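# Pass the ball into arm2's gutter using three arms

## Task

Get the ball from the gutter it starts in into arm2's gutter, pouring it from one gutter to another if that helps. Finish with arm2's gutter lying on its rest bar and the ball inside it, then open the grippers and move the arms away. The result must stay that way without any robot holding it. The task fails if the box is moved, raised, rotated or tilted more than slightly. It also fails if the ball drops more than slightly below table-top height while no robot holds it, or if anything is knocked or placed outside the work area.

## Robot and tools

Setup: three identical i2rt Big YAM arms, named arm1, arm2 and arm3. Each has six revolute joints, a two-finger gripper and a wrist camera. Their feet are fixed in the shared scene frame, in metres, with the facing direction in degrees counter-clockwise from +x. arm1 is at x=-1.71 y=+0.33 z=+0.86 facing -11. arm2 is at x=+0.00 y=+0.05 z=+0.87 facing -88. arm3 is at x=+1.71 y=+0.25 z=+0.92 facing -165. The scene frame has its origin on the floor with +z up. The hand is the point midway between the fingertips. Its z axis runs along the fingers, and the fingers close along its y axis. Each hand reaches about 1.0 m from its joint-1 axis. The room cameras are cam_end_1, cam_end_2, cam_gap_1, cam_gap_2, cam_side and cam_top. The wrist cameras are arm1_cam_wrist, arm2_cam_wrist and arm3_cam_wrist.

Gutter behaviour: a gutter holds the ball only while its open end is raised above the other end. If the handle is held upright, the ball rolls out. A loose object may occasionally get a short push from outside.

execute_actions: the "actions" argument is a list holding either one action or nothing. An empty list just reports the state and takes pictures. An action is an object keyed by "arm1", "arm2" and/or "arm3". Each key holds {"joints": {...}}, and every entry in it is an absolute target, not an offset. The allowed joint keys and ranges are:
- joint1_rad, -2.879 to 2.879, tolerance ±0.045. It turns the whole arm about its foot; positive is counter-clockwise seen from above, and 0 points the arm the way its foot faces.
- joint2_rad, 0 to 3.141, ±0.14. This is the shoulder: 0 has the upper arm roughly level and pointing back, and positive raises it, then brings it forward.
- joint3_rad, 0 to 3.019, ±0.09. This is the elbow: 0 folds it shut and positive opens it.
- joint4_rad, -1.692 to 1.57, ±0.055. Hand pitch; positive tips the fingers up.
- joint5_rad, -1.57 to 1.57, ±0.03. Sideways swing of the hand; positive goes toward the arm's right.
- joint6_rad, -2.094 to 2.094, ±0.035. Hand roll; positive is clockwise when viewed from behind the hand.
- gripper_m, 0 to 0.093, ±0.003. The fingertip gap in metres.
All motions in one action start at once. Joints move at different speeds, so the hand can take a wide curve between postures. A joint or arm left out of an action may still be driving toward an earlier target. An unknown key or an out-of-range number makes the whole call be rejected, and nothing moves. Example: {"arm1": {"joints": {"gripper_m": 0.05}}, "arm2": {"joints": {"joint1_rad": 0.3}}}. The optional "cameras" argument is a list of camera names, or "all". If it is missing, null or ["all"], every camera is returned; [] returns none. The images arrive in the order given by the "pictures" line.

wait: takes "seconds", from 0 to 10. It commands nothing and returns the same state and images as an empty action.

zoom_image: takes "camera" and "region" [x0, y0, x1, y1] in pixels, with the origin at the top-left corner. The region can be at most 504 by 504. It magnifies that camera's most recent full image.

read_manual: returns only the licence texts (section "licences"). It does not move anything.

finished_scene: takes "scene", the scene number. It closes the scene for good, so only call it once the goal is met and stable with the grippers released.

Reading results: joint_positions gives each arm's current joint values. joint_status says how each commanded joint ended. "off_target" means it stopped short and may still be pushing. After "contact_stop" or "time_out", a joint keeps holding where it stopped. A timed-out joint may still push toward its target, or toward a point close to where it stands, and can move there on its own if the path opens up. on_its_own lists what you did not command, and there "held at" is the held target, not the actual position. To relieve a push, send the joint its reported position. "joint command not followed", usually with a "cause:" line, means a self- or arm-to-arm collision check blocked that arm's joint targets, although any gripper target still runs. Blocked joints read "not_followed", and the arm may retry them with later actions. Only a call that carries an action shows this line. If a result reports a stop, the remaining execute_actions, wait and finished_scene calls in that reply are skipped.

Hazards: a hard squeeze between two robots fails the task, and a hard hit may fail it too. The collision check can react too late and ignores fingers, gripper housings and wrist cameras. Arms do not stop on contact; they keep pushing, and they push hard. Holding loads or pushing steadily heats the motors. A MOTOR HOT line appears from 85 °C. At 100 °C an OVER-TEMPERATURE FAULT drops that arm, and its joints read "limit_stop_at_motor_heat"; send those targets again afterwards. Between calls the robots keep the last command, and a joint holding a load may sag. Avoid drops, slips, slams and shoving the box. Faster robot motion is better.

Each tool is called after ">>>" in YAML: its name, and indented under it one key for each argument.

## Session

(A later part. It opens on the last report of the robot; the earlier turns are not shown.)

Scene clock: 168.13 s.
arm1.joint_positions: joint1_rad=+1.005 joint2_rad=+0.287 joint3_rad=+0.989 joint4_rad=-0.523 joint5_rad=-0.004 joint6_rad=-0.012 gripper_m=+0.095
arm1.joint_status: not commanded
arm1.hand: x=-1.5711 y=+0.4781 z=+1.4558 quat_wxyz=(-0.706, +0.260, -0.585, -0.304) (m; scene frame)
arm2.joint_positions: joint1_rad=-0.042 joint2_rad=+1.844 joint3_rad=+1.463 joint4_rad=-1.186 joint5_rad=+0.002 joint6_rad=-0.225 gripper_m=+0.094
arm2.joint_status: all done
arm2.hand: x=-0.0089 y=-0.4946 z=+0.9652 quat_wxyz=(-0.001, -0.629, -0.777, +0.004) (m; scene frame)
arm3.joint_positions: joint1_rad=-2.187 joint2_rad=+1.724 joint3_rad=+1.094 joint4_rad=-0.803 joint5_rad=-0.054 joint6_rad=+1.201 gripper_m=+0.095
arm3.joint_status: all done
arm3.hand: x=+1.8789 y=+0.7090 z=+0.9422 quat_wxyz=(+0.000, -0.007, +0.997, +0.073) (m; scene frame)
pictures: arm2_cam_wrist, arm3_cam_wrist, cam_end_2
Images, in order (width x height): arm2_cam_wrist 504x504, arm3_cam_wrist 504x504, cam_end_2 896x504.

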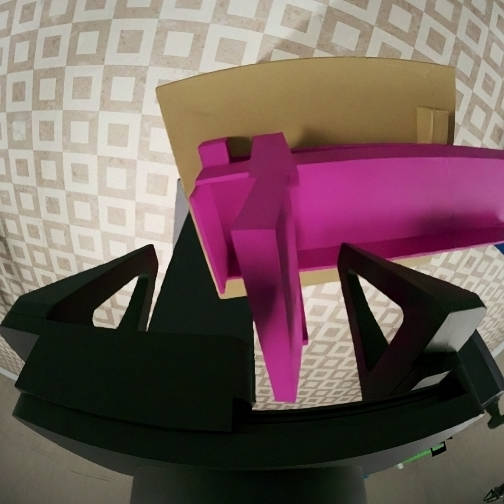

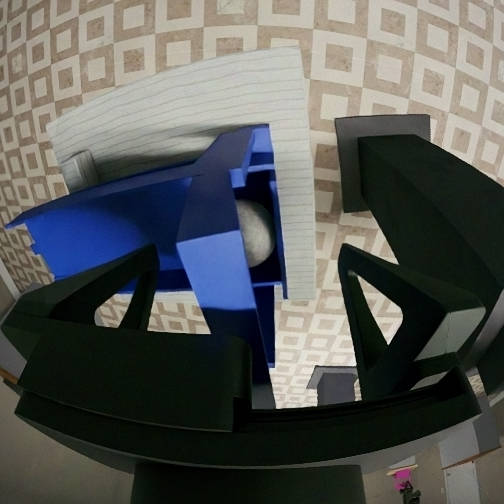

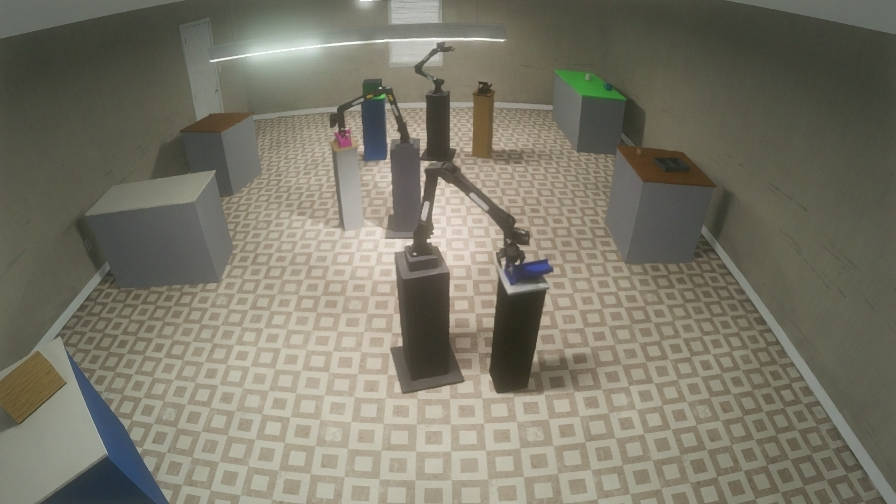

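>>> execute_actions:
  actions:
    - {"arm3":{"joints":{"gripper_m":0}},"arm2":{"joints":{"gripper_m":0}}}
  cameras: ["arm2_cam_wrist","arm3_cam_wrist"]

Scene clock: 177.97 s.
arm1.joint_positions: joint1_rad=+1.005 joint2_rad=+0.287 joint3_rad=+0.989 joint4_rad=-0.523 joint5_rad=-0.004 joint6_rad=-0.012 gripper_m=+0.095
arm1.joint_status: not commanded
arm1.hand: x=-1.5711 y=+0.4781 z=+1.4558 quat_wxyz=(-0.706, +0.260, -0.585, -0.304) (m; scene frame)
arm2.joint_positions: joint1_rad=-0.046 joint2_rad=+1.827 joint3_rad=+1.465 joint4_rad=-1.181 joint5_rad=+0.034 joint6_rad=-0.233 gripper_m=+0.013
arm2.joint_status: gripper_m off_target (ended at +0.013, target +0.000)
arm2.hand: x=-0.0166 y=-0.4966 z=+0.9747 quat_wxyz=(+0.004, -0.628, -0.778, +0.022) (m; scene frame)
arm3.joint_positions: joint1_rad=-2.188 joint2_rad=+1.707 joint3_rad=+1.094 joint4_rad=-0.789 joint5_rad=-0.056 joint6_rad=+1.196 gripper_m=+0.010
arm3.joint_status: gripper_m off_target (ended at +0.010, target +0.000)
arm3.hand: x=+1.8807 y=+0.7139 z=+0.9506 quat_wxyz=(+0.004, -0.010, +0.996, +0.088) (m; scene frame)
pictures: arm2_cam_wrist, arm3_cam_wrist
Images, in order (width x height): arm2_cam_wrist 504x504, arm3_cam_wrist 504x504.

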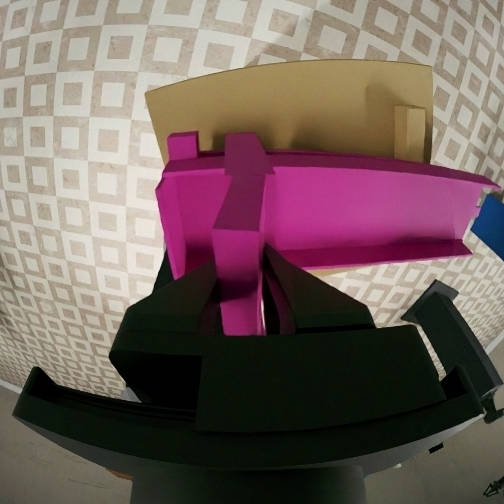

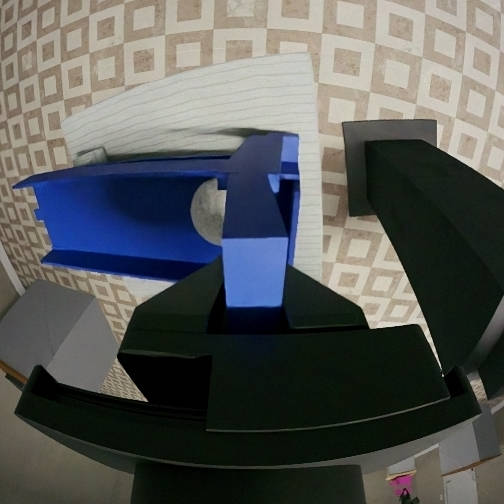

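>>> execute_actions:
  actions:
    - {"arm3":{"joints":{"joint2_rad":1.5,"joint3_rad":1.2,"joint4_rad":-1.0}},"arm2":{"joints":{"joint2_rad":1.6,"joint3_rad":1.5,"joint4_rad":-1.45}}}
  cameras: ["arm3_cam_wrist"]

>>> execute_actions:
  actions:
    - {"arm3":{"joints":{"joint2_rad":1.3,"joint3_rad":1.3,"joint4_rad":-1.3,"joint5_rad":0,"joint6_rad":1.57}},"arm2":{"joints":{"joint2_rad":1.3,"joint3_rad":1.3,"joint4_rad":-1.3,"joint5_rad":0,"joint6_rad":-1.57}}}
  cameras: ["arm3_cam_wrist","cam_side"]

Scene clock: 190.37 s.
arm1.joint_positions: joint1_rad=+1.005 joint2_rad=+0.287 joint3_rad=+0.989 joint4_rad=-0.523 joint5_rad=-0.004 joint6_rad=-0.012 gripper_m=+0.095
arm1.joint_status: not commanded
arm1.hand: x=-1.5711 y=+0.4781 z=+1.4558 quat_wxyz=(-0.706, +0.260, -0.585, -0.304) (m; scene frame)
arm2.joint_positions: joint1_rad=-0.046 joint2_rad=+1.602 joint3_rad=+1.465 joint4_rad=-1.438 joint5_rad=+0.000 joint6_rad=-0.239 gripper_m=+0.011
arm2.joint_status: all done
arm2.hand: x=-0.0096 y=-0.4279 z=+1.0849 quat_wxyz=(+0.000, -0.625, -0.780, +0.000) (m; scene frame)
arm3.joint_positions: joint1_rad=-2.188 joint2_rad=+1.494 joint3_rad=+1.156 joint4_rad=-0.994 joint5_rad=-0.056 joint6_rad=+1.196 gripper_m=+0.010
arm3.joint_status: all done
arm3.hand: x=+1.8753 y=+0.6995 z=+1.0639 quat_wxyz=(+0.017, -0.011, +0.992, +0.121) (m; scene frame)
pictures: arm3_cam_wrist
Images, in order (width x height): arm3_cam_wrist 504x504.

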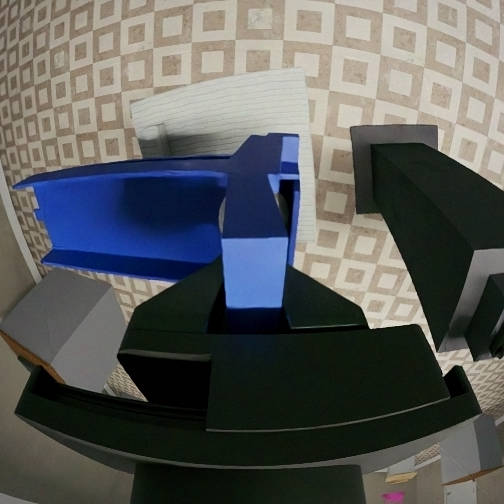

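Scene clock: 192.40 s.
arm1.joint_positions: joint1_rad=+1.005 joint2_rad=+0.287 joint3_rad=+0.989 joint4_rad=-0.523 joint5_rad=-0.004 joint6_rad=-0.012 gripper_m=+0.095
arm1.joint_status: not commanded
arm1.hand: x=-1.5711 y=+0.4781 z=+1.4558 quat_wxyz=(-0.706, +0.260, -0.585, -0.304) (m; scene frame)
arm2.joint_positions: joint1_rad=-0.046 joint2_rad=+1.303 joint3_rad=+1.289 joint4_rad=-1.322 joint5_rad=+0.000 joint6_rad=-1.554 gripper_m=+0.011
arm2.joint_status: all done
arm2.hand: x=-0.0086 y=-0.3751 z=+1.1451 quat_wxyz=(+0.001, -0.018, -0.993, +0.119) (m; scene frame)
arm3.joint_positions: joint1_rad=-2.188 joint2_rad=+1.296 joint3_rad=+1.252 joint4_rad=-1.294 joint5_rad=-0.001 joint6_rad=+1.558 gripper_m=+0.010
arm3.joint_status: all done
arm3.hand: x=+1.8642 y=+0.6437 z=+1.1735 quat_wxyz=(+0.021, +0.172, +0.978, +0.114) (m; scene frame)
pictures: arm3_cam_wrist, cam_side
Images, in order (width x height): arm3_cam_wrist 504x504, cam_side 896x504.

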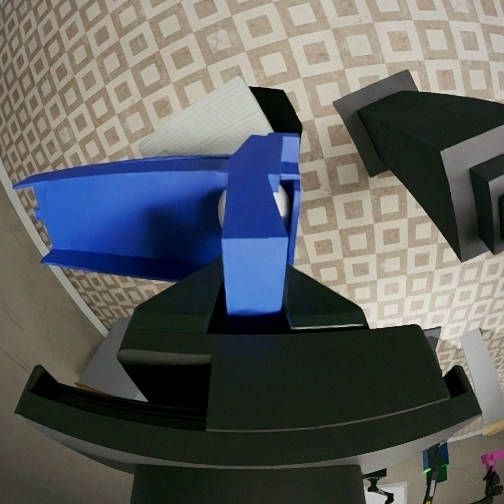

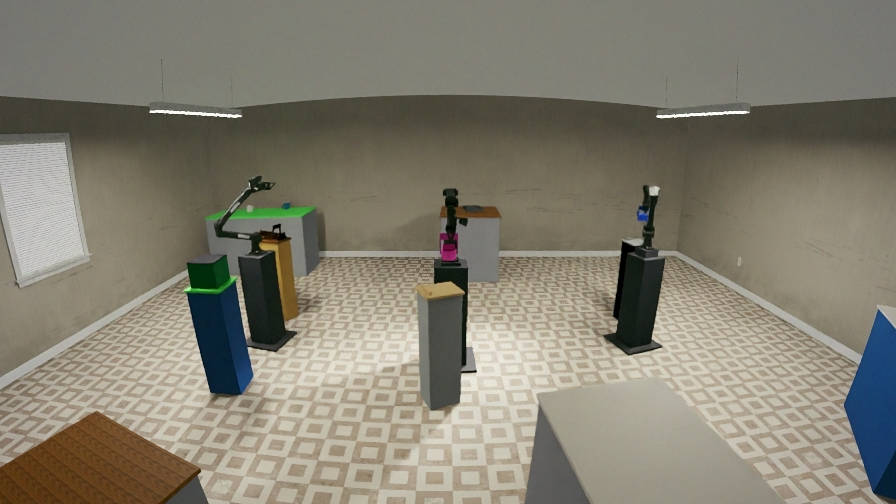

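>>> execute_actions:
  actions:
    - {"arm3":{"joints":{"joint4_rad":-1.0}},"arm2":{"joints":{"joint1_rad":1.65,"joint4_rad":-1.2}}}
  cameras: []

>>> execute_actions:
  actions:
    - {"arm3":{"joints":{"joint1_rad":-1.5}}}
  cameras: []

>>> execute_actions:
  actions:
    - {"arm3":{"joints":{"joint1_rad":-0.8}}}
  cameras: []

>>> execute_actions:
  actions:
    - {"arm3":{"joints":{"joint1_rad":-0.145}}}
  cameras: ["arm3_cam_wrist","cam_side","cam_top"]

Scene clock: 208.67 s.
arm1.joint_positions: joint1_rad=+1.005 joint2_rad=+0.287 joint3_rad=+0.989 joint4_rad=-0.523 joint5_rad=-0.004 joint6_rad=-0.012 gripper_m=+0.095
arm1.joint_status: not commanded
arm1.hand: x=-1.5711 y=+0.4781 z=+1.4558 quat_wxyz=(-0.706, +0.260, -0.585, -0.304) (m; scene frame)
arm2.joint_positions: joint1_rad=+1.652 joint2_rad=+1.314 joint3_rad=+1.289 joint4_rad=-1.215 joint5_rad=-0.002 joint6_rad=-1.556 gripper_m=+0.011
arm2.joint_status: all done
arm2.hand: x=+0.4507 y=+0.0999 z=+1.1454 quat_wxyz=(-0.122, +0.730, -0.664, +0.109) (m; scene frame)
arm3.joint_positions: joint1_rad=-2.188 joint2_rad=+1.296 joint3_rad=+1.252 joint4_rad=-1.027 joint5_rad=-0.001 joint6_rad=+1.558 gripper_m=+0.010
arm3.joint_status: all done
arm3.hand: x=+1.8858 y=+0.7010 z=+1.1969 quat_wxyz=(+0.045, +0.168, +0.954, +0.243) (m; scene frame)
pictures: none
No camera images: the call's "cameras" was empty. Leave "cameras" out to get every camera's image.

Scene clock: 210.00 s.
arm1.joint_positions: joint1_rad=+1.005 joint2_rad=+0.287 joint3_rad=+0.989 joint4_rad=-0.523 joint5_rad=-0.004 joint6_rad=-0.012 gripper_m=+0.095
arm1.joint_status: not commanded
arm1.hand: x=-1.5711 y=+0.4781 z=+1.4558 quat_wxyz=(-0.706, +0.260, -0.585, -0.304) (m; scene frame)
arm2.joint_positions: joint1_rad=+1.652 joint2_rad=+1.314 joint3_rad=+1.289 joint4_rad=-1.215 joint5_rad=-0.002 joint6_rad=-1.556 gripper_m=+0.011
arm2.joint_status: not commanded
arm2.hand: x=+0.4507 y=+0.0999 z=+1.1454 quat_wxyz=(-0.122, +0.730, -0.664, +0.109) (m; scene frame)
arm3.joint_positions: joint1_rad=-1.496 joint2_rad=+1.299 joint3_rad=+1.252 joint4_rad=-1.021 joint5_rad=-0.001 joint6_rad=+1.560 gripper_m=+0.010
arm3.joint_status: all done
arm3.hand: x=+1.5569 y=+0.7075 z=+1.1959 quat_wxyz=(-0.040, -0.165, +0.955, +0.245) (m; scene frame)
pictures: none
No camera images: the call's "cameras" was empty. Leave "cameras" out to get every camera's image.

Scene clock: 211.33 s.
arm1.joint_positions: joint1_rad=+1.005 joint2_rad=+0.287 joint3_rad=+0.989 joint4_rad=-0.523 joint5_rad=-0.004 joint6_rad=-0.012 gripper_m=+0.095
arm1.joint_status: not commanded
arm1.hand: x=-1.5711 y=+0.4781 z=+1.4558 quat_wxyz=(-0.706, +0.260, -0.585, -0.304) (m; scene frame)
arm2.joint_positions: joint1_rad=+1.652 joint2_rad=+1.314 joint3_rad=+1.289 joint4_rad=-1.215 joint5_rad=-0.002 joint6_rad=-1.556 gripper_m=+0.011
arm2.joint_status: not commanded
arm2.hand: x=+0.4507 y=+0.0999 z=+1.1454 quat_wxyz=(-0.122, +0.730, -0.664, +0.109) (m; scene frame)
arm3.joint_positions: joint1_rad=-0.796 joint2_rad=+1.299 joint3_rad=+1.252 joint4_rad=-1.021 joint5_rad=-0.001 joint6_rad=+1.561 gripper_m=+0.010
arm3.joint_status: all done
arm3.hand: x=+1.2983 y=+0.4978 z=+1.1959 quat_wxyz=(-0.122, -0.482, +0.840, +0.216) (m; scene frame)
pictures: none
No camera images: the call's "cameras" was empty. Leave "cameras" out to get every camera's image.

Scene clock: 212.63 s.
arm1.joint_positions: joint1_rad=+1.005 joint2_rad=+0.287 joint3_rad=+0.989 joint4_rad=-0.523 joint5_rad=-0.004 joint6_rad=-0.012 gripper_m=+0.095
arm1.joint_status: not commanded
arm1.hand: x=-1.5711 y=+0.4781 z=+1.4558 quat_wxyz=(-0.706, +0.260, -0.585, -0.304) (m; scene frame)
arm2.joint_positions: joint1_rad=+1.652 joint2_rad=+1.314 joint3_rad=+1.289 joint4_rad=-1.215 joint5_rad=-0.002 joint6_rad=-1.556 gripper_m=+0.011
arm2.joint_status: not commanded
arm2.hand: x=+0.4507 y=+0.0999 z=+1.1454 quat_wxyz=(-0.122, +0.730, -0.664, +0.109) (m; scene frame)
arm3.joint_positions: joint1_rad=-0.140 joint2_rad=+1.299 joint3_rad=+1.252 joint4_rad=-1.021 joint5_rad=-0.001 joint6_rad=+1.561 gripper_m=+0.010
arm3.joint_status: all done
arm3.hand: x=+1.2325 y=+0.1923 z=+1.1959 quat_wxyz=(-0.185, -0.727, +0.641, +0.165) (m; scene frame)
pictures: arm3_cam_wrist, cam_side, cam_top
Images, in order (width x height): arm3_cam_wrist 504x504, cam_side 896x504, cam_top 896x504.

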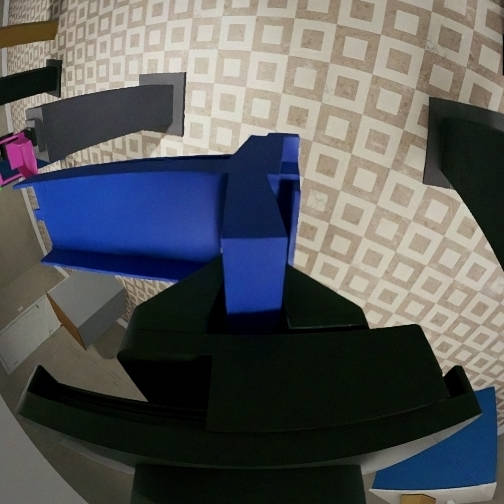

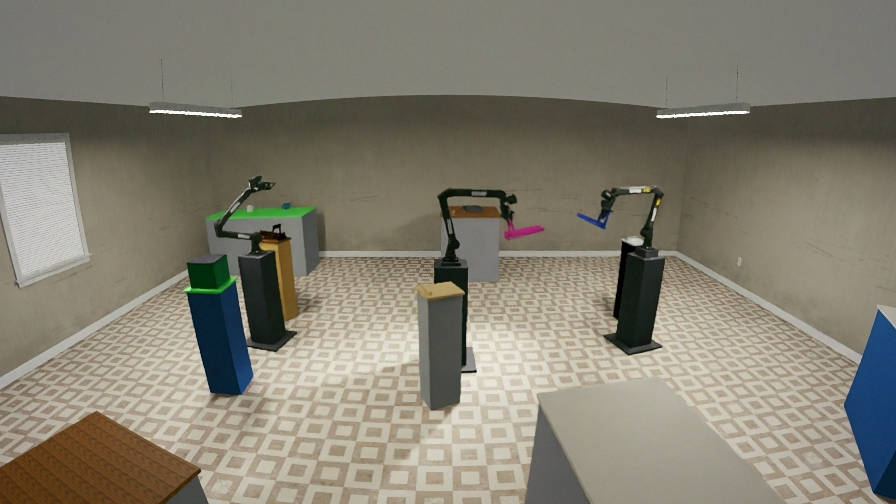

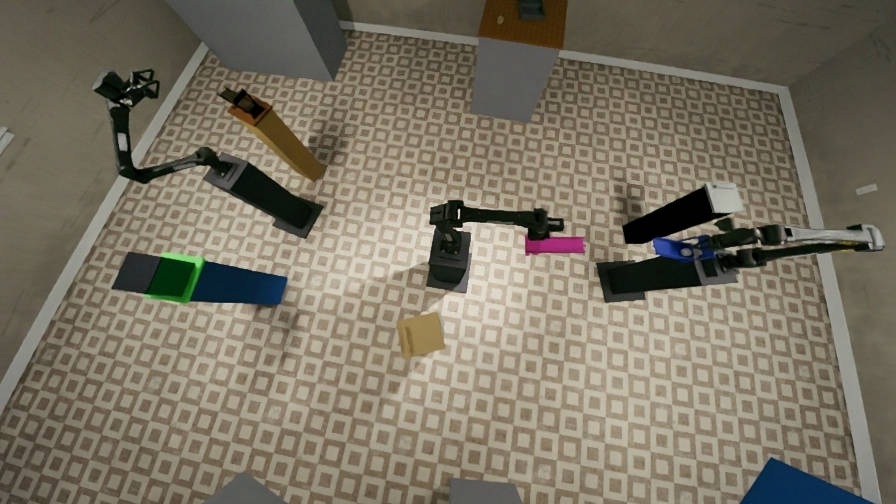

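>>> execute_actions:
  actions:
    - {"arm2":{"joints":{"joint2_rad":1.97,"joint3_rad":1.67,"joint4_rad":-0.96}},"arm3":{"joints":{"joint2_rad":1.6,"joint3_rad":1.6,"joint4_rad":-1.2}}}
  cameras: []

>>> execute_actions:
  actions:
    - {"arm3":{"joints":{"joint2_rad":1.84,"joint3_rad":1.83,"joint4_rad":-1.33}}}
  cameras: ["arm3_cam_wrist","arm2_cam_wrist","cam_side"]

>>> zoom_image:
  camera: "cam_side"
  region: [480, 170, 660, 270]

Scene clock: 228.80 s.
arm1.joint_positions: joint1_rad=+1.005 joint2_rad=+0.287 joint3_rad=+0.989 joint4_rad=-0.523 joint5_rad=-0.004 joint6_rad=-0.012 gripper_m=+0.095
arm1.joint_status: not commanded
arm1.hand: x=-1.5711 y=+0.4781 z=+1.4558 quat_wxyz=(-0.706, +0.260, -0.585, -0.304) (m; scene frame)
arm2.joint_positions: joint1_rad=+1.652 joint2_rad=+2.005 joint3_rad=+1.620 joint4_rad=-0.970 joint5_rad=-0.002 joint6_rad=-1.556 gripper_m=+0.011
arm2.joint_status: all done
arm2.hand: x=+0.6454 y=+0.1203 z=+0.9353 quat_wxyz=(-0.080, +0.735, -0.669, +0.071) (m; scene frame)
arm3.joint_positions: joint1_rad=-0.140 joint2_rad=+1.615 joint3_rad=+1.523 joint4_rad=-1.195 joint5_rad=-0.001 joint6_rad=+1.561 gripper_m=+0.010
arm3.joint_status: all done
arm3.hand: x=+1.1629 y=+0.1841 z=+1.1508 quat_wxyz=(-0.106, -0.743, +0.655, +0.094) (m; scene frame)
pictures: none
No camera images: the call's "cameras" was empty. Leave "cameras" out to get every camera's image.

Scene clock: 229.97 s.
arm1.joint_positions: joint1_rad=+1.005 joint2_rad=+0.287 joint3_rad=+0.989 joint4_rad=-0.523 joint5_rad=-0.004 joint6_rad=-0.012 gripper_m=+0.095
arm1.joint_status: not commanded
arm1.hand: x=-1.5711 y=+0.4781 z=+1.4558 quat_wxyz=(-0.706, +0.260, -0.585, -0.304) (m; scene frame)
arm2.joint_positions: joint1_rad=+1.652 joint2_rad=+2.005 joint3_rad=+1.620 joint4_rad=-0.970 joint5_rad=-0.002 joint6_rad=-1.556 gripper_m=+0.011
arm2.joint_status: not commanded
arm2.hand: x=+0.6454 y=+0.1203 z=+0.9353 quat_wxyz=(-0.080, +0.735, -0.669, +0.071) (m; scene frame)
arm3.joint_positions: joint1_rad=-0.140 joint2_rad=+1.859 joint3_rad=+1.762 joint4_rad=-1.324 joint5_rad=-0.001 joint6_rad=+1.561 gripper_m=+0.010
arm3.joint_status: all done
arm3.hand: x=+1.1074 y=+0.1776 z=+1.1101 quat_wxyz=(-0.056, -0.748, +0.659, +0.049) (m; scene frame)
pictures: arm2_cam_wrist, arm3_cam_wrist, cam_side
Images, in order (width x height): arm2_cam_wrist 504x504, arm3_cam_wrist 504x504, cam_side 896x504.

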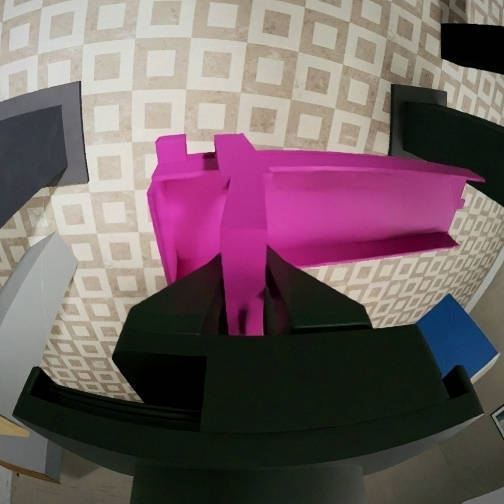

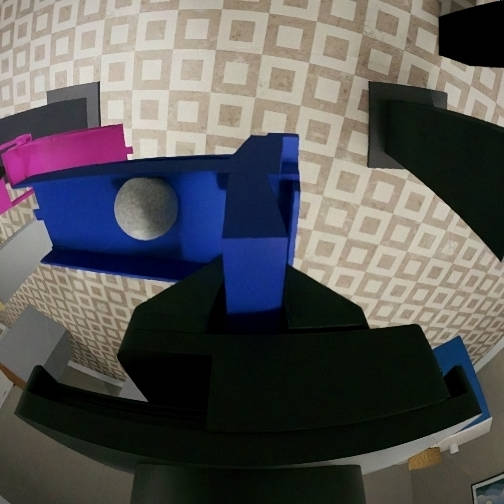

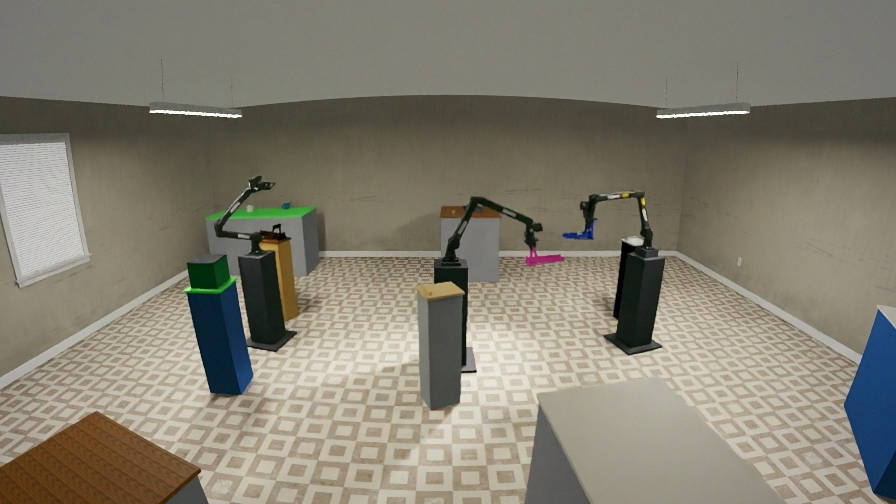

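Region (480, 170, 660, 270) of cam_side's 896x504 image, scaled by 2.800, with more detail than that image has.

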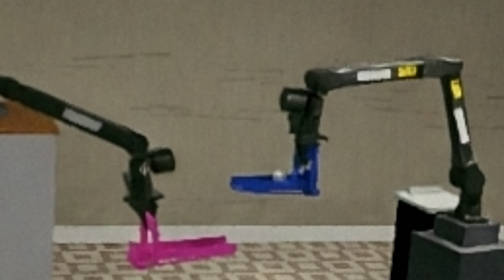

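>>> execute_actions:
  actions:
    - {"arm3":{"joints":{"joint4_rad":-0.95}}}
  cameras: ["arm3_cam_wrist","cam_side"]

>>> zoom_image:
  camera: "cam_side"
  region: [480, 170, 660, 270]

Scene clock: 238.17 s.
arm1.joint_positions: joint1_rad=+1.005 joint2_rad=+0.287 joint3_rad=+0.989 joint4_rad=-0.523 joint5_rad=-0.004 joint6_rad=-0.012 gripper_m=+0.095
arm1.joint_status: not commanded
arm1.hand: x=-1.5711 y=+0.4781 z=+1.4558 quat_wxyz=(-0.706, +0.260, -0.585, -0.304) (m; scene frame)
arm2.joint_positions: joint1_rad=+1.652 joint2_rad=+2.004 joint3_rad=+1.620 joint4_rad=-0.970 joint5_rad=-0.001 joint6_rad=-1.561 gripper_m=+0.011
arm2.joint_status: not commanded
arm2.hand: x=+0.6455 y=+0.1201 z=+0.9361 quat_wxyz=(-0.079, +0.737, -0.667, +0.072) (m; scene frame)
arm3.joint_positions: joint1_rad=-0.140 joint2_rad=+1.859 joint3_rad=+1.762 joint4_rad=-0.975 joint5_rad=-0.001 joint6_rad=+1.561 gripper_m=+0.010
arm3.joint_status: all done
arm3.hand: x=+1.0270 y=+0.1682 z=+1.1373 quat_wxyz=(-0.184, -0.727, +0.641, +0.164) (m; scene frame)
pictures: arm3_cam_wrist, cam_side
Images, in order (width x height): arm3_cam_wrist 504x504, cam_side 896x504.

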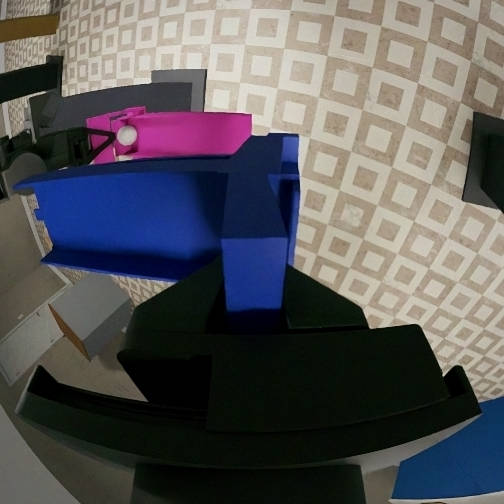

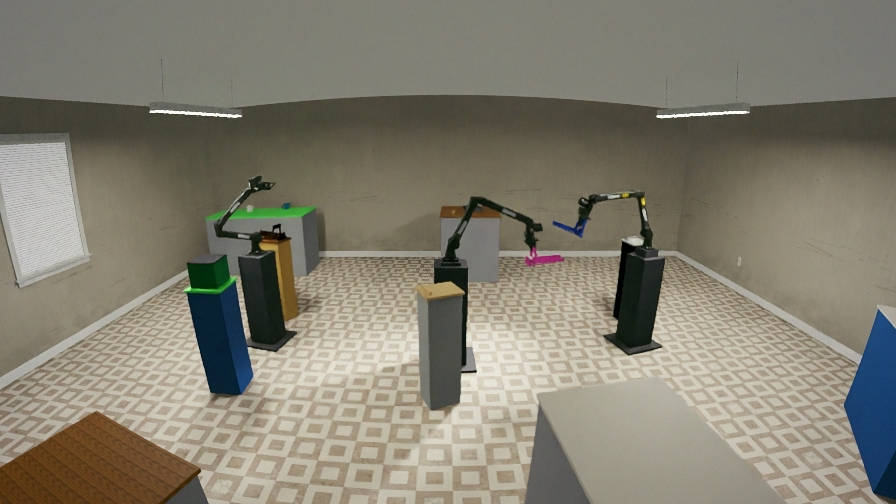

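Region (480, 170, 660, 270) of cam_side's 896x504 image, scaled by 2.800, with more detail than that image has.

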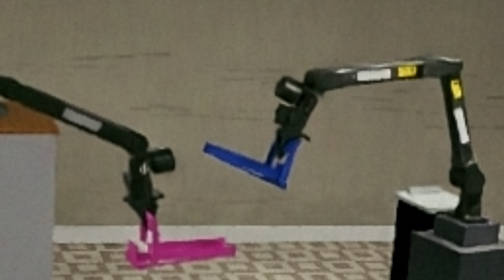

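>>> execute_actions:
  actions:
    - {"arm2":{"joints":{"joint4_rad":-0.7}},"arm3":{"joints":{"joint2_rad":1.3,"joint3_rad":1.3,"joint4_rad":-1.2}}}
  cameras: []

>>> execute_actions:
  actions:
    - {"arm2":{"joints":{"joint2_rad":1.4,"joint3_rad":1.4,"joint4_rad":-1.05}},"arm3":{"joints":{"joint1_rad":-2.188,"joint6_rad":1.2}}}
  cameras: []

>>> execute_actions:
  actions:
    - {"arm2":{"joints":{"joint1_rad":1.1}},"arm3":{"joints":{"joint2_rad":1.5,"joint3_rad":1.19,"joint4_rad":-1.0,"joint5_rad":-0.056}}}
  cameras: []

>>> execute_actions:
  actions:
    - {"arm2":{"joints":{"joint1_rad":0.5}},"arm3":{"joints":{"joint2_rad":1.68,"joint3_rad":1.13,"joint4_rad":-0.8}}}
  cameras: []

>>> execute_actions:
  actions:
    - {"arm2":{"joints":{"joint1_rad":-0.046}}}
  cameras: ["arm2_cam_wrist","arm3_cam_wrist","cam_end_2"]

Scene clock: 250.90 s.
arm1.joint_positions: joint1_rad=+1.005 joint2_rad=+0.287 joint3_rad=+0.989 joint4_rad=-0.523 joint5_rad=-0.004 joint6_rad=-0.012 gripper_m=+0.095
arm1.joint_status: not commanded
arm1.hand: x=-1.5711 y=+0.4781 z=+1.4558 quat_wxyz=(-0.706, +0.260, -0.585, -0.304) (m; scene frame)
arm2.joint_positions: joint1_rad=+1.652 joint2_rad=+2.004 joint3_rad=+1.620 joint4_rad=-0.729 joint5_rad=-0.001 joint6_rad=-1.561 gripper_m=+0.011
arm2.joint_status: all done
arm2.hand: x=+0.7011 y=+0.1263 z=+0.9555 quat_wxyz=(-0.168, +0.722, -0.654, +0.151) (m; scene frame)
arm3.joint_positions: joint1_rad=-0.140 joint2_rad=+1.295 joint3_rad=+1.292 joint4_rad=-1.199 joint5_rad=-0.001 joint6_rad=+1.561 gripper_m=+0.010
arm3.joint_status: all done
arm3.hand: x=+1.2630 y=+0.1958 z=+1.1994 quat_wxyz=(-0.137, -0.737, +0.650, +0.122) (m; scene frame)
pictures: none
No camera images: the call's "cameras" was empty. Leave "cameras" out to get every camera's image.

Scene clock: 252.97 s.
arm1.joint_positions: joint1_rad=+1.005 joint2_rad=+0.287 joint3_rad=+0.989 joint4_rad=-0.523 joint5_rad=-0.004 joint6_rad=-0.012 gripper_m=+0.095
arm1.joint_status: not commanded
arm1.hand: x=-1.5711 y=+0.4781 z=+1.4558 quat_wxyz=(-0.706, +0.260, -0.585, -0.304) (m; scene frame)
arm2.joint_positions: joint1_rad=+1.652 joint2_rad=+1.414 joint3_rad=+1.377 joint4_rad=-1.045 joint5_rad=-0.001 joint6_rad=-1.561 gripper_m=+0.011
arm2.joint_status: all done
arm2.hand: x=+0.5240 y=+0.1077 z=+1.1577 quat_wxyz=(-0.180, +0.719, -0.651, +0.161) (m; scene frame)
arm3.joint_positions: joint1_rad=-2.191 joint2_rad=+1.305 joint3_rad=+1.292 joint4_rad=-1.199 joint5_rad=+0.002 joint6_rad=+1.211 gripper_m=+0.010
arm3.joint_status: all done
arm3.hand: x=+1.8780 y=+0.6746 z=+1.1948 quat_wxyz=(+0.065, +0.002, +0.984, +0.167) (m; scene frame)
pictures: none
No camera images: the call's "cameras" was empty. Leave "cameras" out to get every camera's image.

Scene clock: 254.30 s.
arm1.joint_positions: joint1_rad=+1.005 joint2_rad=+0.287 joint3_rad=+0.989 joint4_rad=-0.523 joint5_rad=-0.004 joint6_rad=-0.012 gripper_m=+0.095
arm1.joint_status: not commanded
arm1.hand: x=-1.5711 y=+0.4781 z=+1.4558 quat_wxyz=(-0.706, +0.260, -0.585, -0.304) (m; scene frame)
arm2.joint_positions: joint1_rad=+1.089 joint2_rad=+1.414 joint3_rad=+1.377 joint4_rad=-1.045 joint5_rad=+0.003 joint6_rad=-1.561 gripper_m=+0.011
arm2.joint_status: all done
arm2.hand: x=+0.4732 y=-0.1812 z=+1.1588 quat_wxyz=(-0.127, +0.510, -0.825, +0.207) (m; scene frame)
arm3.joint_positions: joint1_rad=-2.191 joint2_rad=+1.527 joint3_rad=+1.167 joint4_rad=-1.017 joint5_rad=-0.052 joint6_rad=+1.210 gripper_m=+0.010
arm3.joint_status: all done
arm3.hand: x=+1.8769 y=+0.6978 z=+1.0524 quat_wxyz=(+0.010, -0.001, +0.995, +0.099) (m; scene frame)
pictures: none
No camera images: the call's "cameras" was empty. Leave "cameras" out to get every camera's image.

Scene clock: 255.60 s.
arm1.joint_positions: joint1_rad=+1.005 joint2_rad=+0.287 joint3_rad=+0.989 joint4_rad=-0.523 joint5_rad=-0.004 joint6_rad=-0.012 gripper_m=+0.095
arm1.joint_status: not commanded
arm1.hand: x=-1.5711 y=+0.4781 z=+1.4558 quat_wxyz=(-0.706, +0.260, -0.585, -0.304) (m; scene frame)
arm2.joint_positions: joint1_rad=+0.489 joint2_rad=+1.414 joint3_rad=+1.377 joint4_rad=-1.045 joint5_rad=+0.003 joint6_rad=-1.562 gripper_m=+0.011
arm2.joint_status: all done
arm2.hand: x=+0.2592 y=-0.4078 z=+1.1598 quat_wxyz=(-0.061, +0.243, -0.939, +0.236) (m; scene frame)
arm3.joint_positions: joint1_rad=-2.191 joint2_rad=+1.700 joint3_rad=+1.114 joint4_rad=-0.816 joint5_rad=-0.052 joint6_rad=+1.210 gripper_m=+0.010
arm3.joint_status: all done
arm3.hand: x=+1.8838 y=+0.7161 z=+0.9601 quat_wxyz=(+0.006, -0.001, +0.996, +0.088) (m; scene frame)
pictures: none
No camera images: the call's "cameras" was empty. Leave "cameras" out to get every camera's image.

Scene clock: 256.93 s.
arm1.joint_positions: joint1_rad=+1.005 joint2_rad=+0.287 joint3_rad=+0.989 joint4_rad=-0.523 joint5_rad=-0.004 joint6_rad=-0.012 gripper_m=+0.095
arm1.joint_status: not commanded
arm1.hand: x=-1.5711 y=+0.4781 z=+1.4558 quat_wxyz=(-0.706, +0.260, -0.585, -0.304) (m; scene frame)
arm2.joint_positions: joint1_rad=-0.056 joint2_rad=+1.414 joint3_rad=+1.377 joint4_rad=-1.045 joint5_rad=+0.003 joint6_rad=-1.562 gripper_m=+0.011
arm2.joint_status: all done
arm2.hand: x=-0.0162 y=-0.4756 z=+1.1602 quat_wxyz=(+0.004, -0.019, -0.970, +0.244) (m; scene frame)
arm3.joint_positions: joint1_rad=-2.191 joint2_rad=+1.700 joint3_rad=+1.114 joint4_rad=-0.816 joint5_rad=-0.052 joint6_rad=+1.210 gripper_m=+0.010
arm3.joint_status: not commanded
arm3.hand: x=+1.8838 y=+0.7161 z=+0.9601 quat_wxyz=(+0.006, -0.001, +0.996, +0.088) (m; scene frame)
pictures: arm2_cam_wrist, arm3_cam_wrist, cam_end_2
Images, in order (width x height): arm2_cam_wrist 504x504, arm3_cam_wrist 504x504, cam_end_2 896x504.

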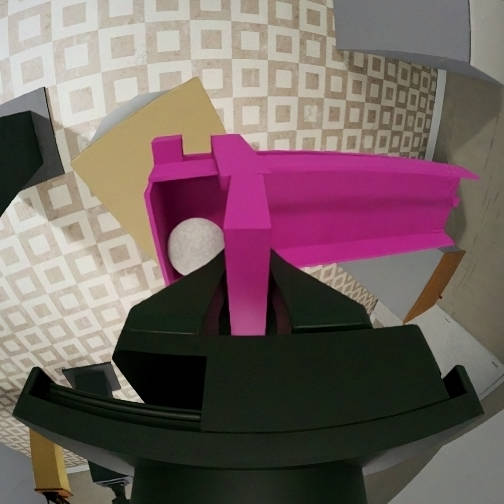

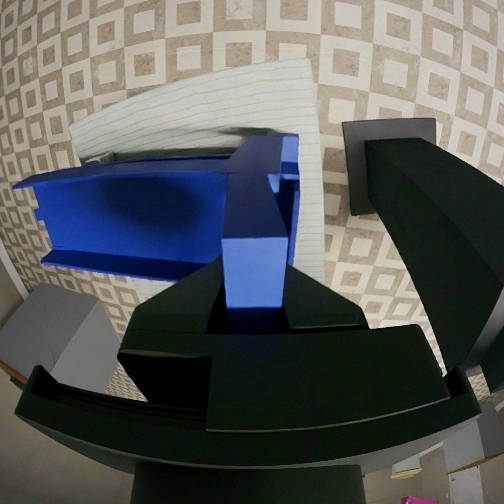

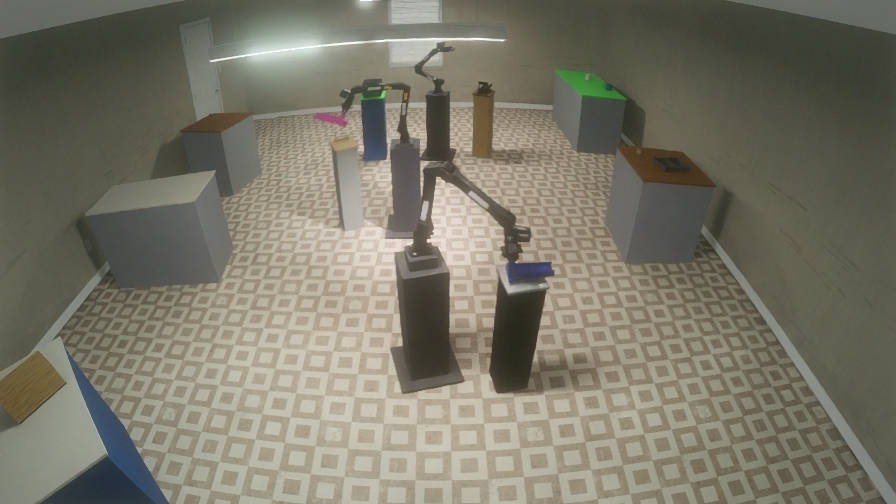

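>>> execute_actions:
  actions:
    - {"arm2":{"joints":{"joint5_rad":0.4}},"arm3":{"joints":{"joint2_rad":1.71,"joint3_rad":1.095,"joint4_rad":-0.79}}}
  cameras: []

>>> execute_actions:
  actions:
    - {"arm2":{"joints":{"joint6_rad":-0.9}},"arm3":{"joints":{"gripper_m":0.09}}}
  cameras: ["arm2_cam_wrist","cam_side"]

Scene clock: 268.23 s.
arm1.joint_positions: joint1_rad=+1.005 joint2_rad=+0.287 joint3_rad=+0.989 joint4_rad=-0.523 joint5_rad=-0.004 joint6_rad=-0.012 gripper_m=+0.095
arm1.joint_status: not commanded
arm1.hand: x=-1.5711 y=+0.4781 z=+1.4558 quat_wxyz=(-0.706, +0.260, -0.585, -0.304) (m; scene frame)
arm2.joint_positions: joint1_rad=-0.056 joint2_rad=+1.414 joint3_rad=+1.377 joint4_rad=-1.045 joint5_rad=+0.390 joint6_rad=-1.562 gripper_m=+0.011
arm2.joint_status: all done
arm2.hand: x=-0.0807 y=-0.4676 z=+1.1716 quat_wxyz=(+0.191, -0.065, -0.950, +0.237) (m; scene frame)
arm3.joint_positions: joint1_rad=-2.191 joint2_rad=+1.700 joint3_rad=+1.090 joint4_rad=-0.805 joint5_rad=-0.052 joint6_rad=+1.210 gripper_m=+0.010
arm3.joint_status: all done
arm3.hand: x=+1.8809 y=+0.7085 z=+0.9520 quat_wxyz=(+0.003, +0.000, +0.997, +0.082) (m; scene frame)
pictures: none
No camera images: the call's "cameras" was empty. Leave "cameras" out to get every camera's image.

Scene clock: 269.90 s.
arm1.joint_positions: joint1_rad=+1.005 joint2_rad=+0.287 joint3_rad=+0.989 joint4_rad=-0.523 joint5_rad=-0.004 joint6_rad=-0.012 gripper_m=+0.095
arm1.joint_status: not commanded
arm1.hand: x=-1.5711 y=+0.4781 z=+1.4558 quat_wxyz=(-0.706, +0.260, -0.585, -0.304) (m; scene frame)
arm2.joint_positions: joint1_rad=-0.056 joint2_rad=+1.414 joint3_rad=+1.377 joint4_rad=-1.045 joint5_rad=+0.391 joint6_rad=-0.914 gripper_m=+0.011
arm2.joint_status: all done
arm2.hand: x=-0.0808 y=-0.4676 z=+1.1717 quat_wxyz=(+0.105, -0.364, -0.880, +0.286) (m; scene frame)
arm3.joint_positions: joint1_rad=-2.191 joint2_rad=+1.700 joint3_rad=+1.090 joint4_rad=-0.805 joint5_rad=-0.053 joint6_rad=+1.210 gripper_m=+0.090
arm3.joint_status: all done
arm3.hand: x=+1.8809 y=+0.7087 z=+0.9520 quat_wxyz=(+0.003, -0.001, +0.997, +0.082) (m; scene frame)
pictures: arm2_cam_wrist, cam_side
Images, in order (width x height): arm2_cam_wrist 504x504, cam_side 896x504.

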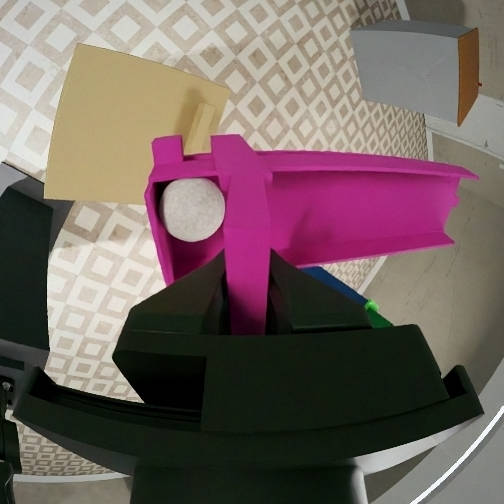

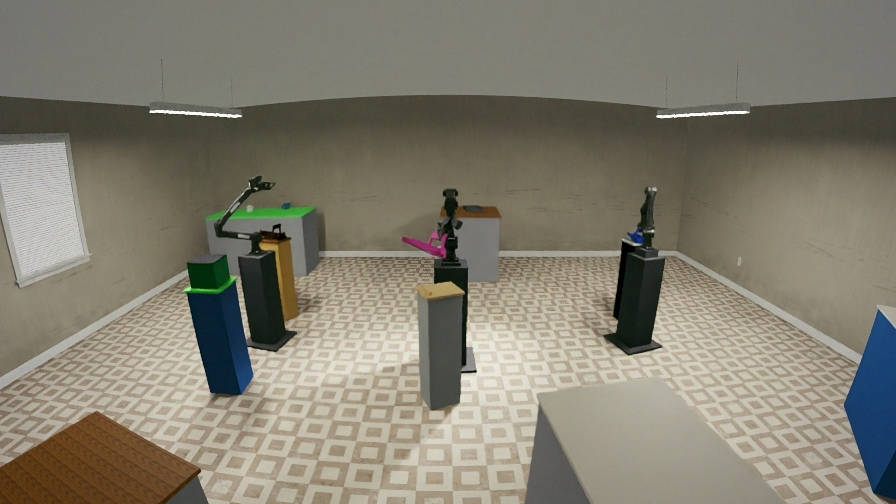

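>>> execute_actions:
  actions:
    - {"arm2":{"joints":{"joint1_rad":0.045,"joint6_rad":-0.14,"joint5_rad":0.32,"joint2_rad":1.65,"joint3_rad":1.5,"joint4_rad":-1.4}},"arm3":{"joints":{"joint2_rad":1.5,"joint3_rad":1.3,"joint4_rad":-1.2}}}
  cameras: ["arm2_cam_wrist"]

>>> execute_actions:
  actions:
    - {"arm2":{"joints":{"joint2_rad":1.78,"joint3_rad":1.49,"joint4_rad":-1.26}},"arm3":{"joints":{"joint1_rad":-1.5,"joint2_rad":0.8}}}
  cameras: ["arm2_cam_wrist","cam_side","cam_end_2"]

>>> zoom_image:
  camera: "cam_side"
  region: [390, 220, 510, 310]

Scene clock: 279.77 s.
arm1.joint_positions: joint1_rad=+1.005 joint2_rad=+0.287 joint3_rad=+0.989 joint4_rad=-0.523 joint5_rad=-0.004 joint6_rad=-0.012 gripper_m=+0.095
arm1.joint_status: not commanded
arm1.hand: x=-1.5711 y=+0.4781 z=+1.4558 quat_wxyz=(-0.706, +0.260, -0.585, -0.304) (m; scene frame)
arm2.joint_positions: joint1_rad=+0.055 joint2_rad=+1.681 joint3_rad=+1.444 joint4_rad=-1.385 joint5_rad=+0.312 joint6_rad=-0.155 gripper_m=+0.011
arm2.joint_status: all done
arm2.hand: x=-0.0131 y=-0.4419 z=+1.0486 quat_wxyz=(+0.131, -0.608, -0.778, +0.089) (m; scene frame)
arm3.joint_positions: joint1_rad=-2.191 joint2_rad=+1.486 joint3_rad=+1.284 joint4_rad=-1.189 joint5_rad=-0.054 joint6_rad=+1.210 gripper_m=+0.090
arm3.joint_status: all done
arm3.hand: x=+1.8758 y=+0.6958 z=+1.1113 quat_wxyz=(+0.007, -0.001, +0.996, +0.093) (m; scene frame)
pictures: arm2_cam_wrist
Images, in order (width x height): arm2_cam_wrist 504x504.

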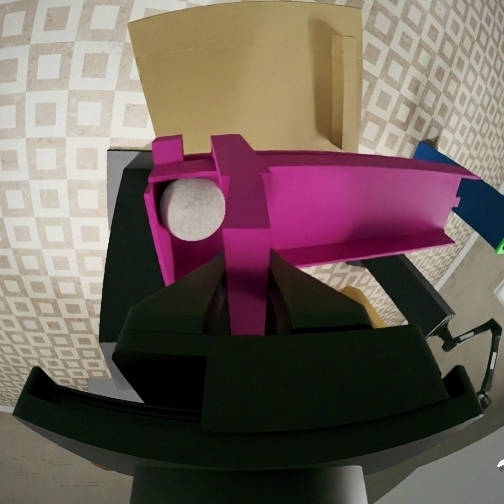

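Scene clock: 281.27 s.
arm1.joint_positions: joint1_rad=+1.005 joint2_rad=+0.287 joint3_rad=+0.989 joint4_rad=-0.523 joint5_rad=-0.004 joint6_rad=-0.012 gripper_m=+0.095
arm1.joint_status: not commanded
arm1.hand: x=-1.5711 y=+0.4781 z=+1.4558 quat_wxyz=(-0.706, +0.260, -0.585, -0.304) (m; scene frame)
arm2.joint_positions: joint1_rad=+0.055 joint2_rad=+1.810 joint3_rad=+1.444 joint4_rad=-1.271 joint5_rad=+0.312 joint6_rad=-0.154 gripper_m=+0.011
arm2.joint_status: all done
arm2.hand: x=-0.0108 y=-0.4704 z=+0.9849 quat_wxyz=(+0.136, -0.607, -0.778, +0.083) (m; scene frame)
arm3.joint_positions: joint1_rad=-1.507 joint2_rad=+0.793 joint3_rad=+1.284 joint4_rad=-1.190 joint5_rad=-0.058 joint6_rad=+1.209 gripper_m=+0.090
arm3.joint_status: all done
arm3.hand: x=+1.6020 y=+0.5582 z=+1.3859 quat_wxyz=(-0.018, -0.315, +0.850, +0.422) (m; scene frame)
pictures: arm2_cam_wrist, cam_end_2, cam_side
Images, in order (width x height): arm2_cam_wrist 504x504, cam_end_2 896x504, cam_side 896x504.

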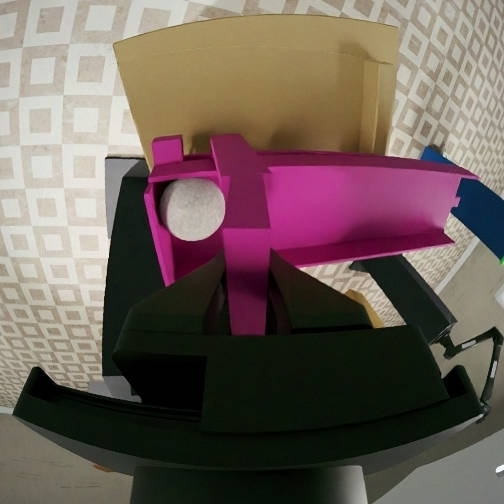

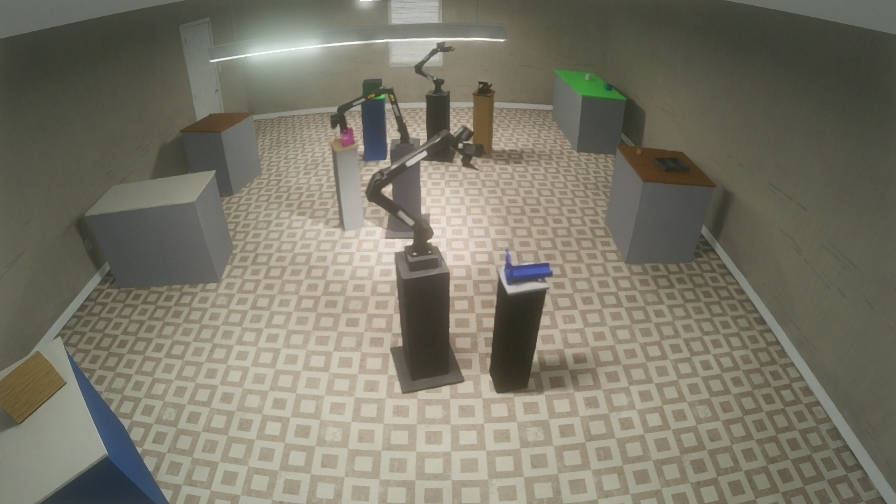

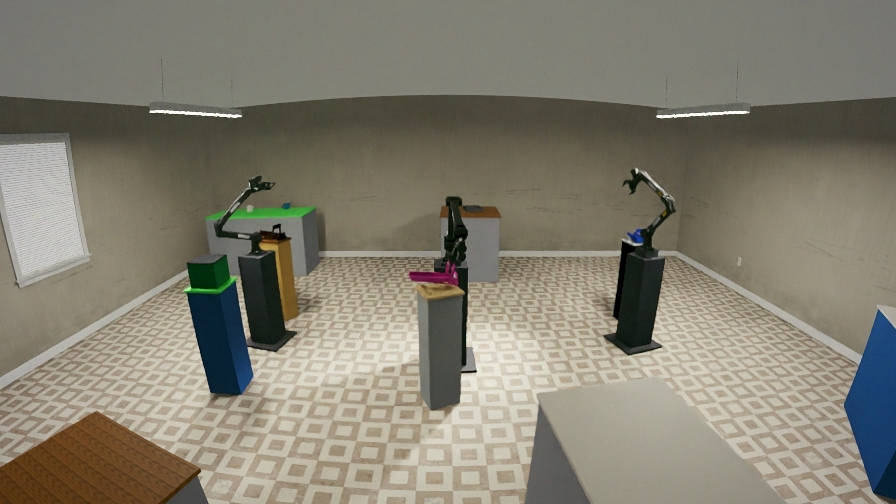

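Region (390, 220, 510, 310) of cam_side's 896x504 image, scaled by 4.200, with more detail than that image has; it fills the top 378 rows of this view, and the rest is white.

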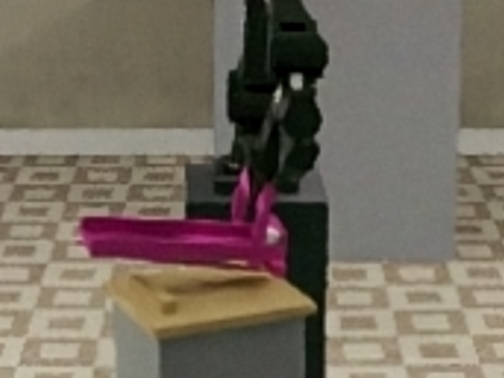

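>>> execute_actions:
  actions:
    - {"arm2":{"joints":{"joint2_rad":1.875,"joint3_rad":1.53,"joint4_rad":-1.12}}}
  cameras: ["arm2_cam_wrist","cam_side"]

>>> zoom_image:
  camera: "cam_side"
  region: [390, 220, 510, 310]

Scene clock: 288.90 s.
arm1.joint_positions: joint1_rad=+1.005 joint2_rad=+0.287 joint3_rad=+0.989 joint4_rad=-0.523 joint5_rad=-0.004 joint6_rad=-0.012 gripper_m=+0.095
arm1.joint_status: not commanded
arm1.hand: x=-1.5711 y=+0.4781 z=+1.4558 quat_wxyz=(-0.706, +0.260, -0.585, -0.304) (m; scene frame)
arm2.joint_positions: joint1_rad=+0.053 joint2_rad=+1.867 joint3_rad=+1.479 joint4_rad=-1.140 joint5_rad=+0.317 joint6_rad=-0.154 gripper_m=+0.011
arm2.joint_status: all done
arm2.hand: x=-0.0092 y=-0.5131 z=+0.9676 quat_wxyz=(+0.101, -0.615, -0.772, +0.125) (m; scene frame)
arm3.joint_positions: joint1_rad=-1.507 joint2_rad=+0.793 joint3_rad=+1.284 joint4_rad=-1.190 joint5_rad=-0.058 joint6_rad=+1.209 gripper_m=+0.090
arm3.joint_status: not commanded
arm3.hand: x=+1.6020 y=+0.5582 z=+1.3859 quat_wxyz=(-0.018, -0.315, +0.850, +0.422) (m; scene frame)
pictures: arm2_cam_wrist, cam_side
Images, in order (width x height): arm2_cam_wrist 504x504, cam_side 896x504.

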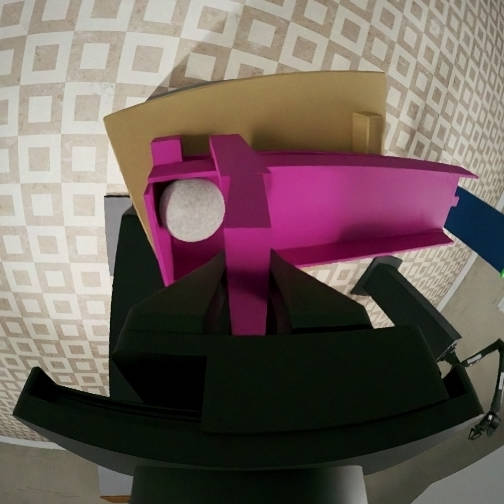

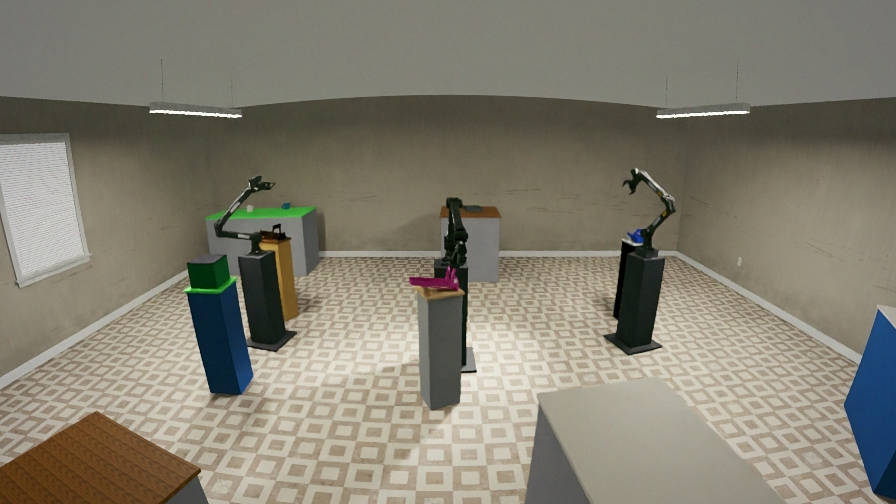

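Region (390, 220, 510, 310) of cam_side's 896x504 image, scaled by 4.200, with more detail than that image has; it fills the top 378 rows of this view, and the rest is white.

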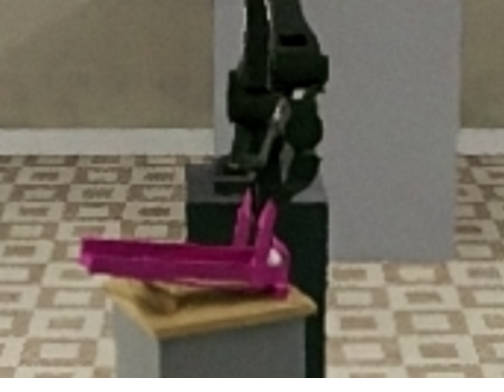

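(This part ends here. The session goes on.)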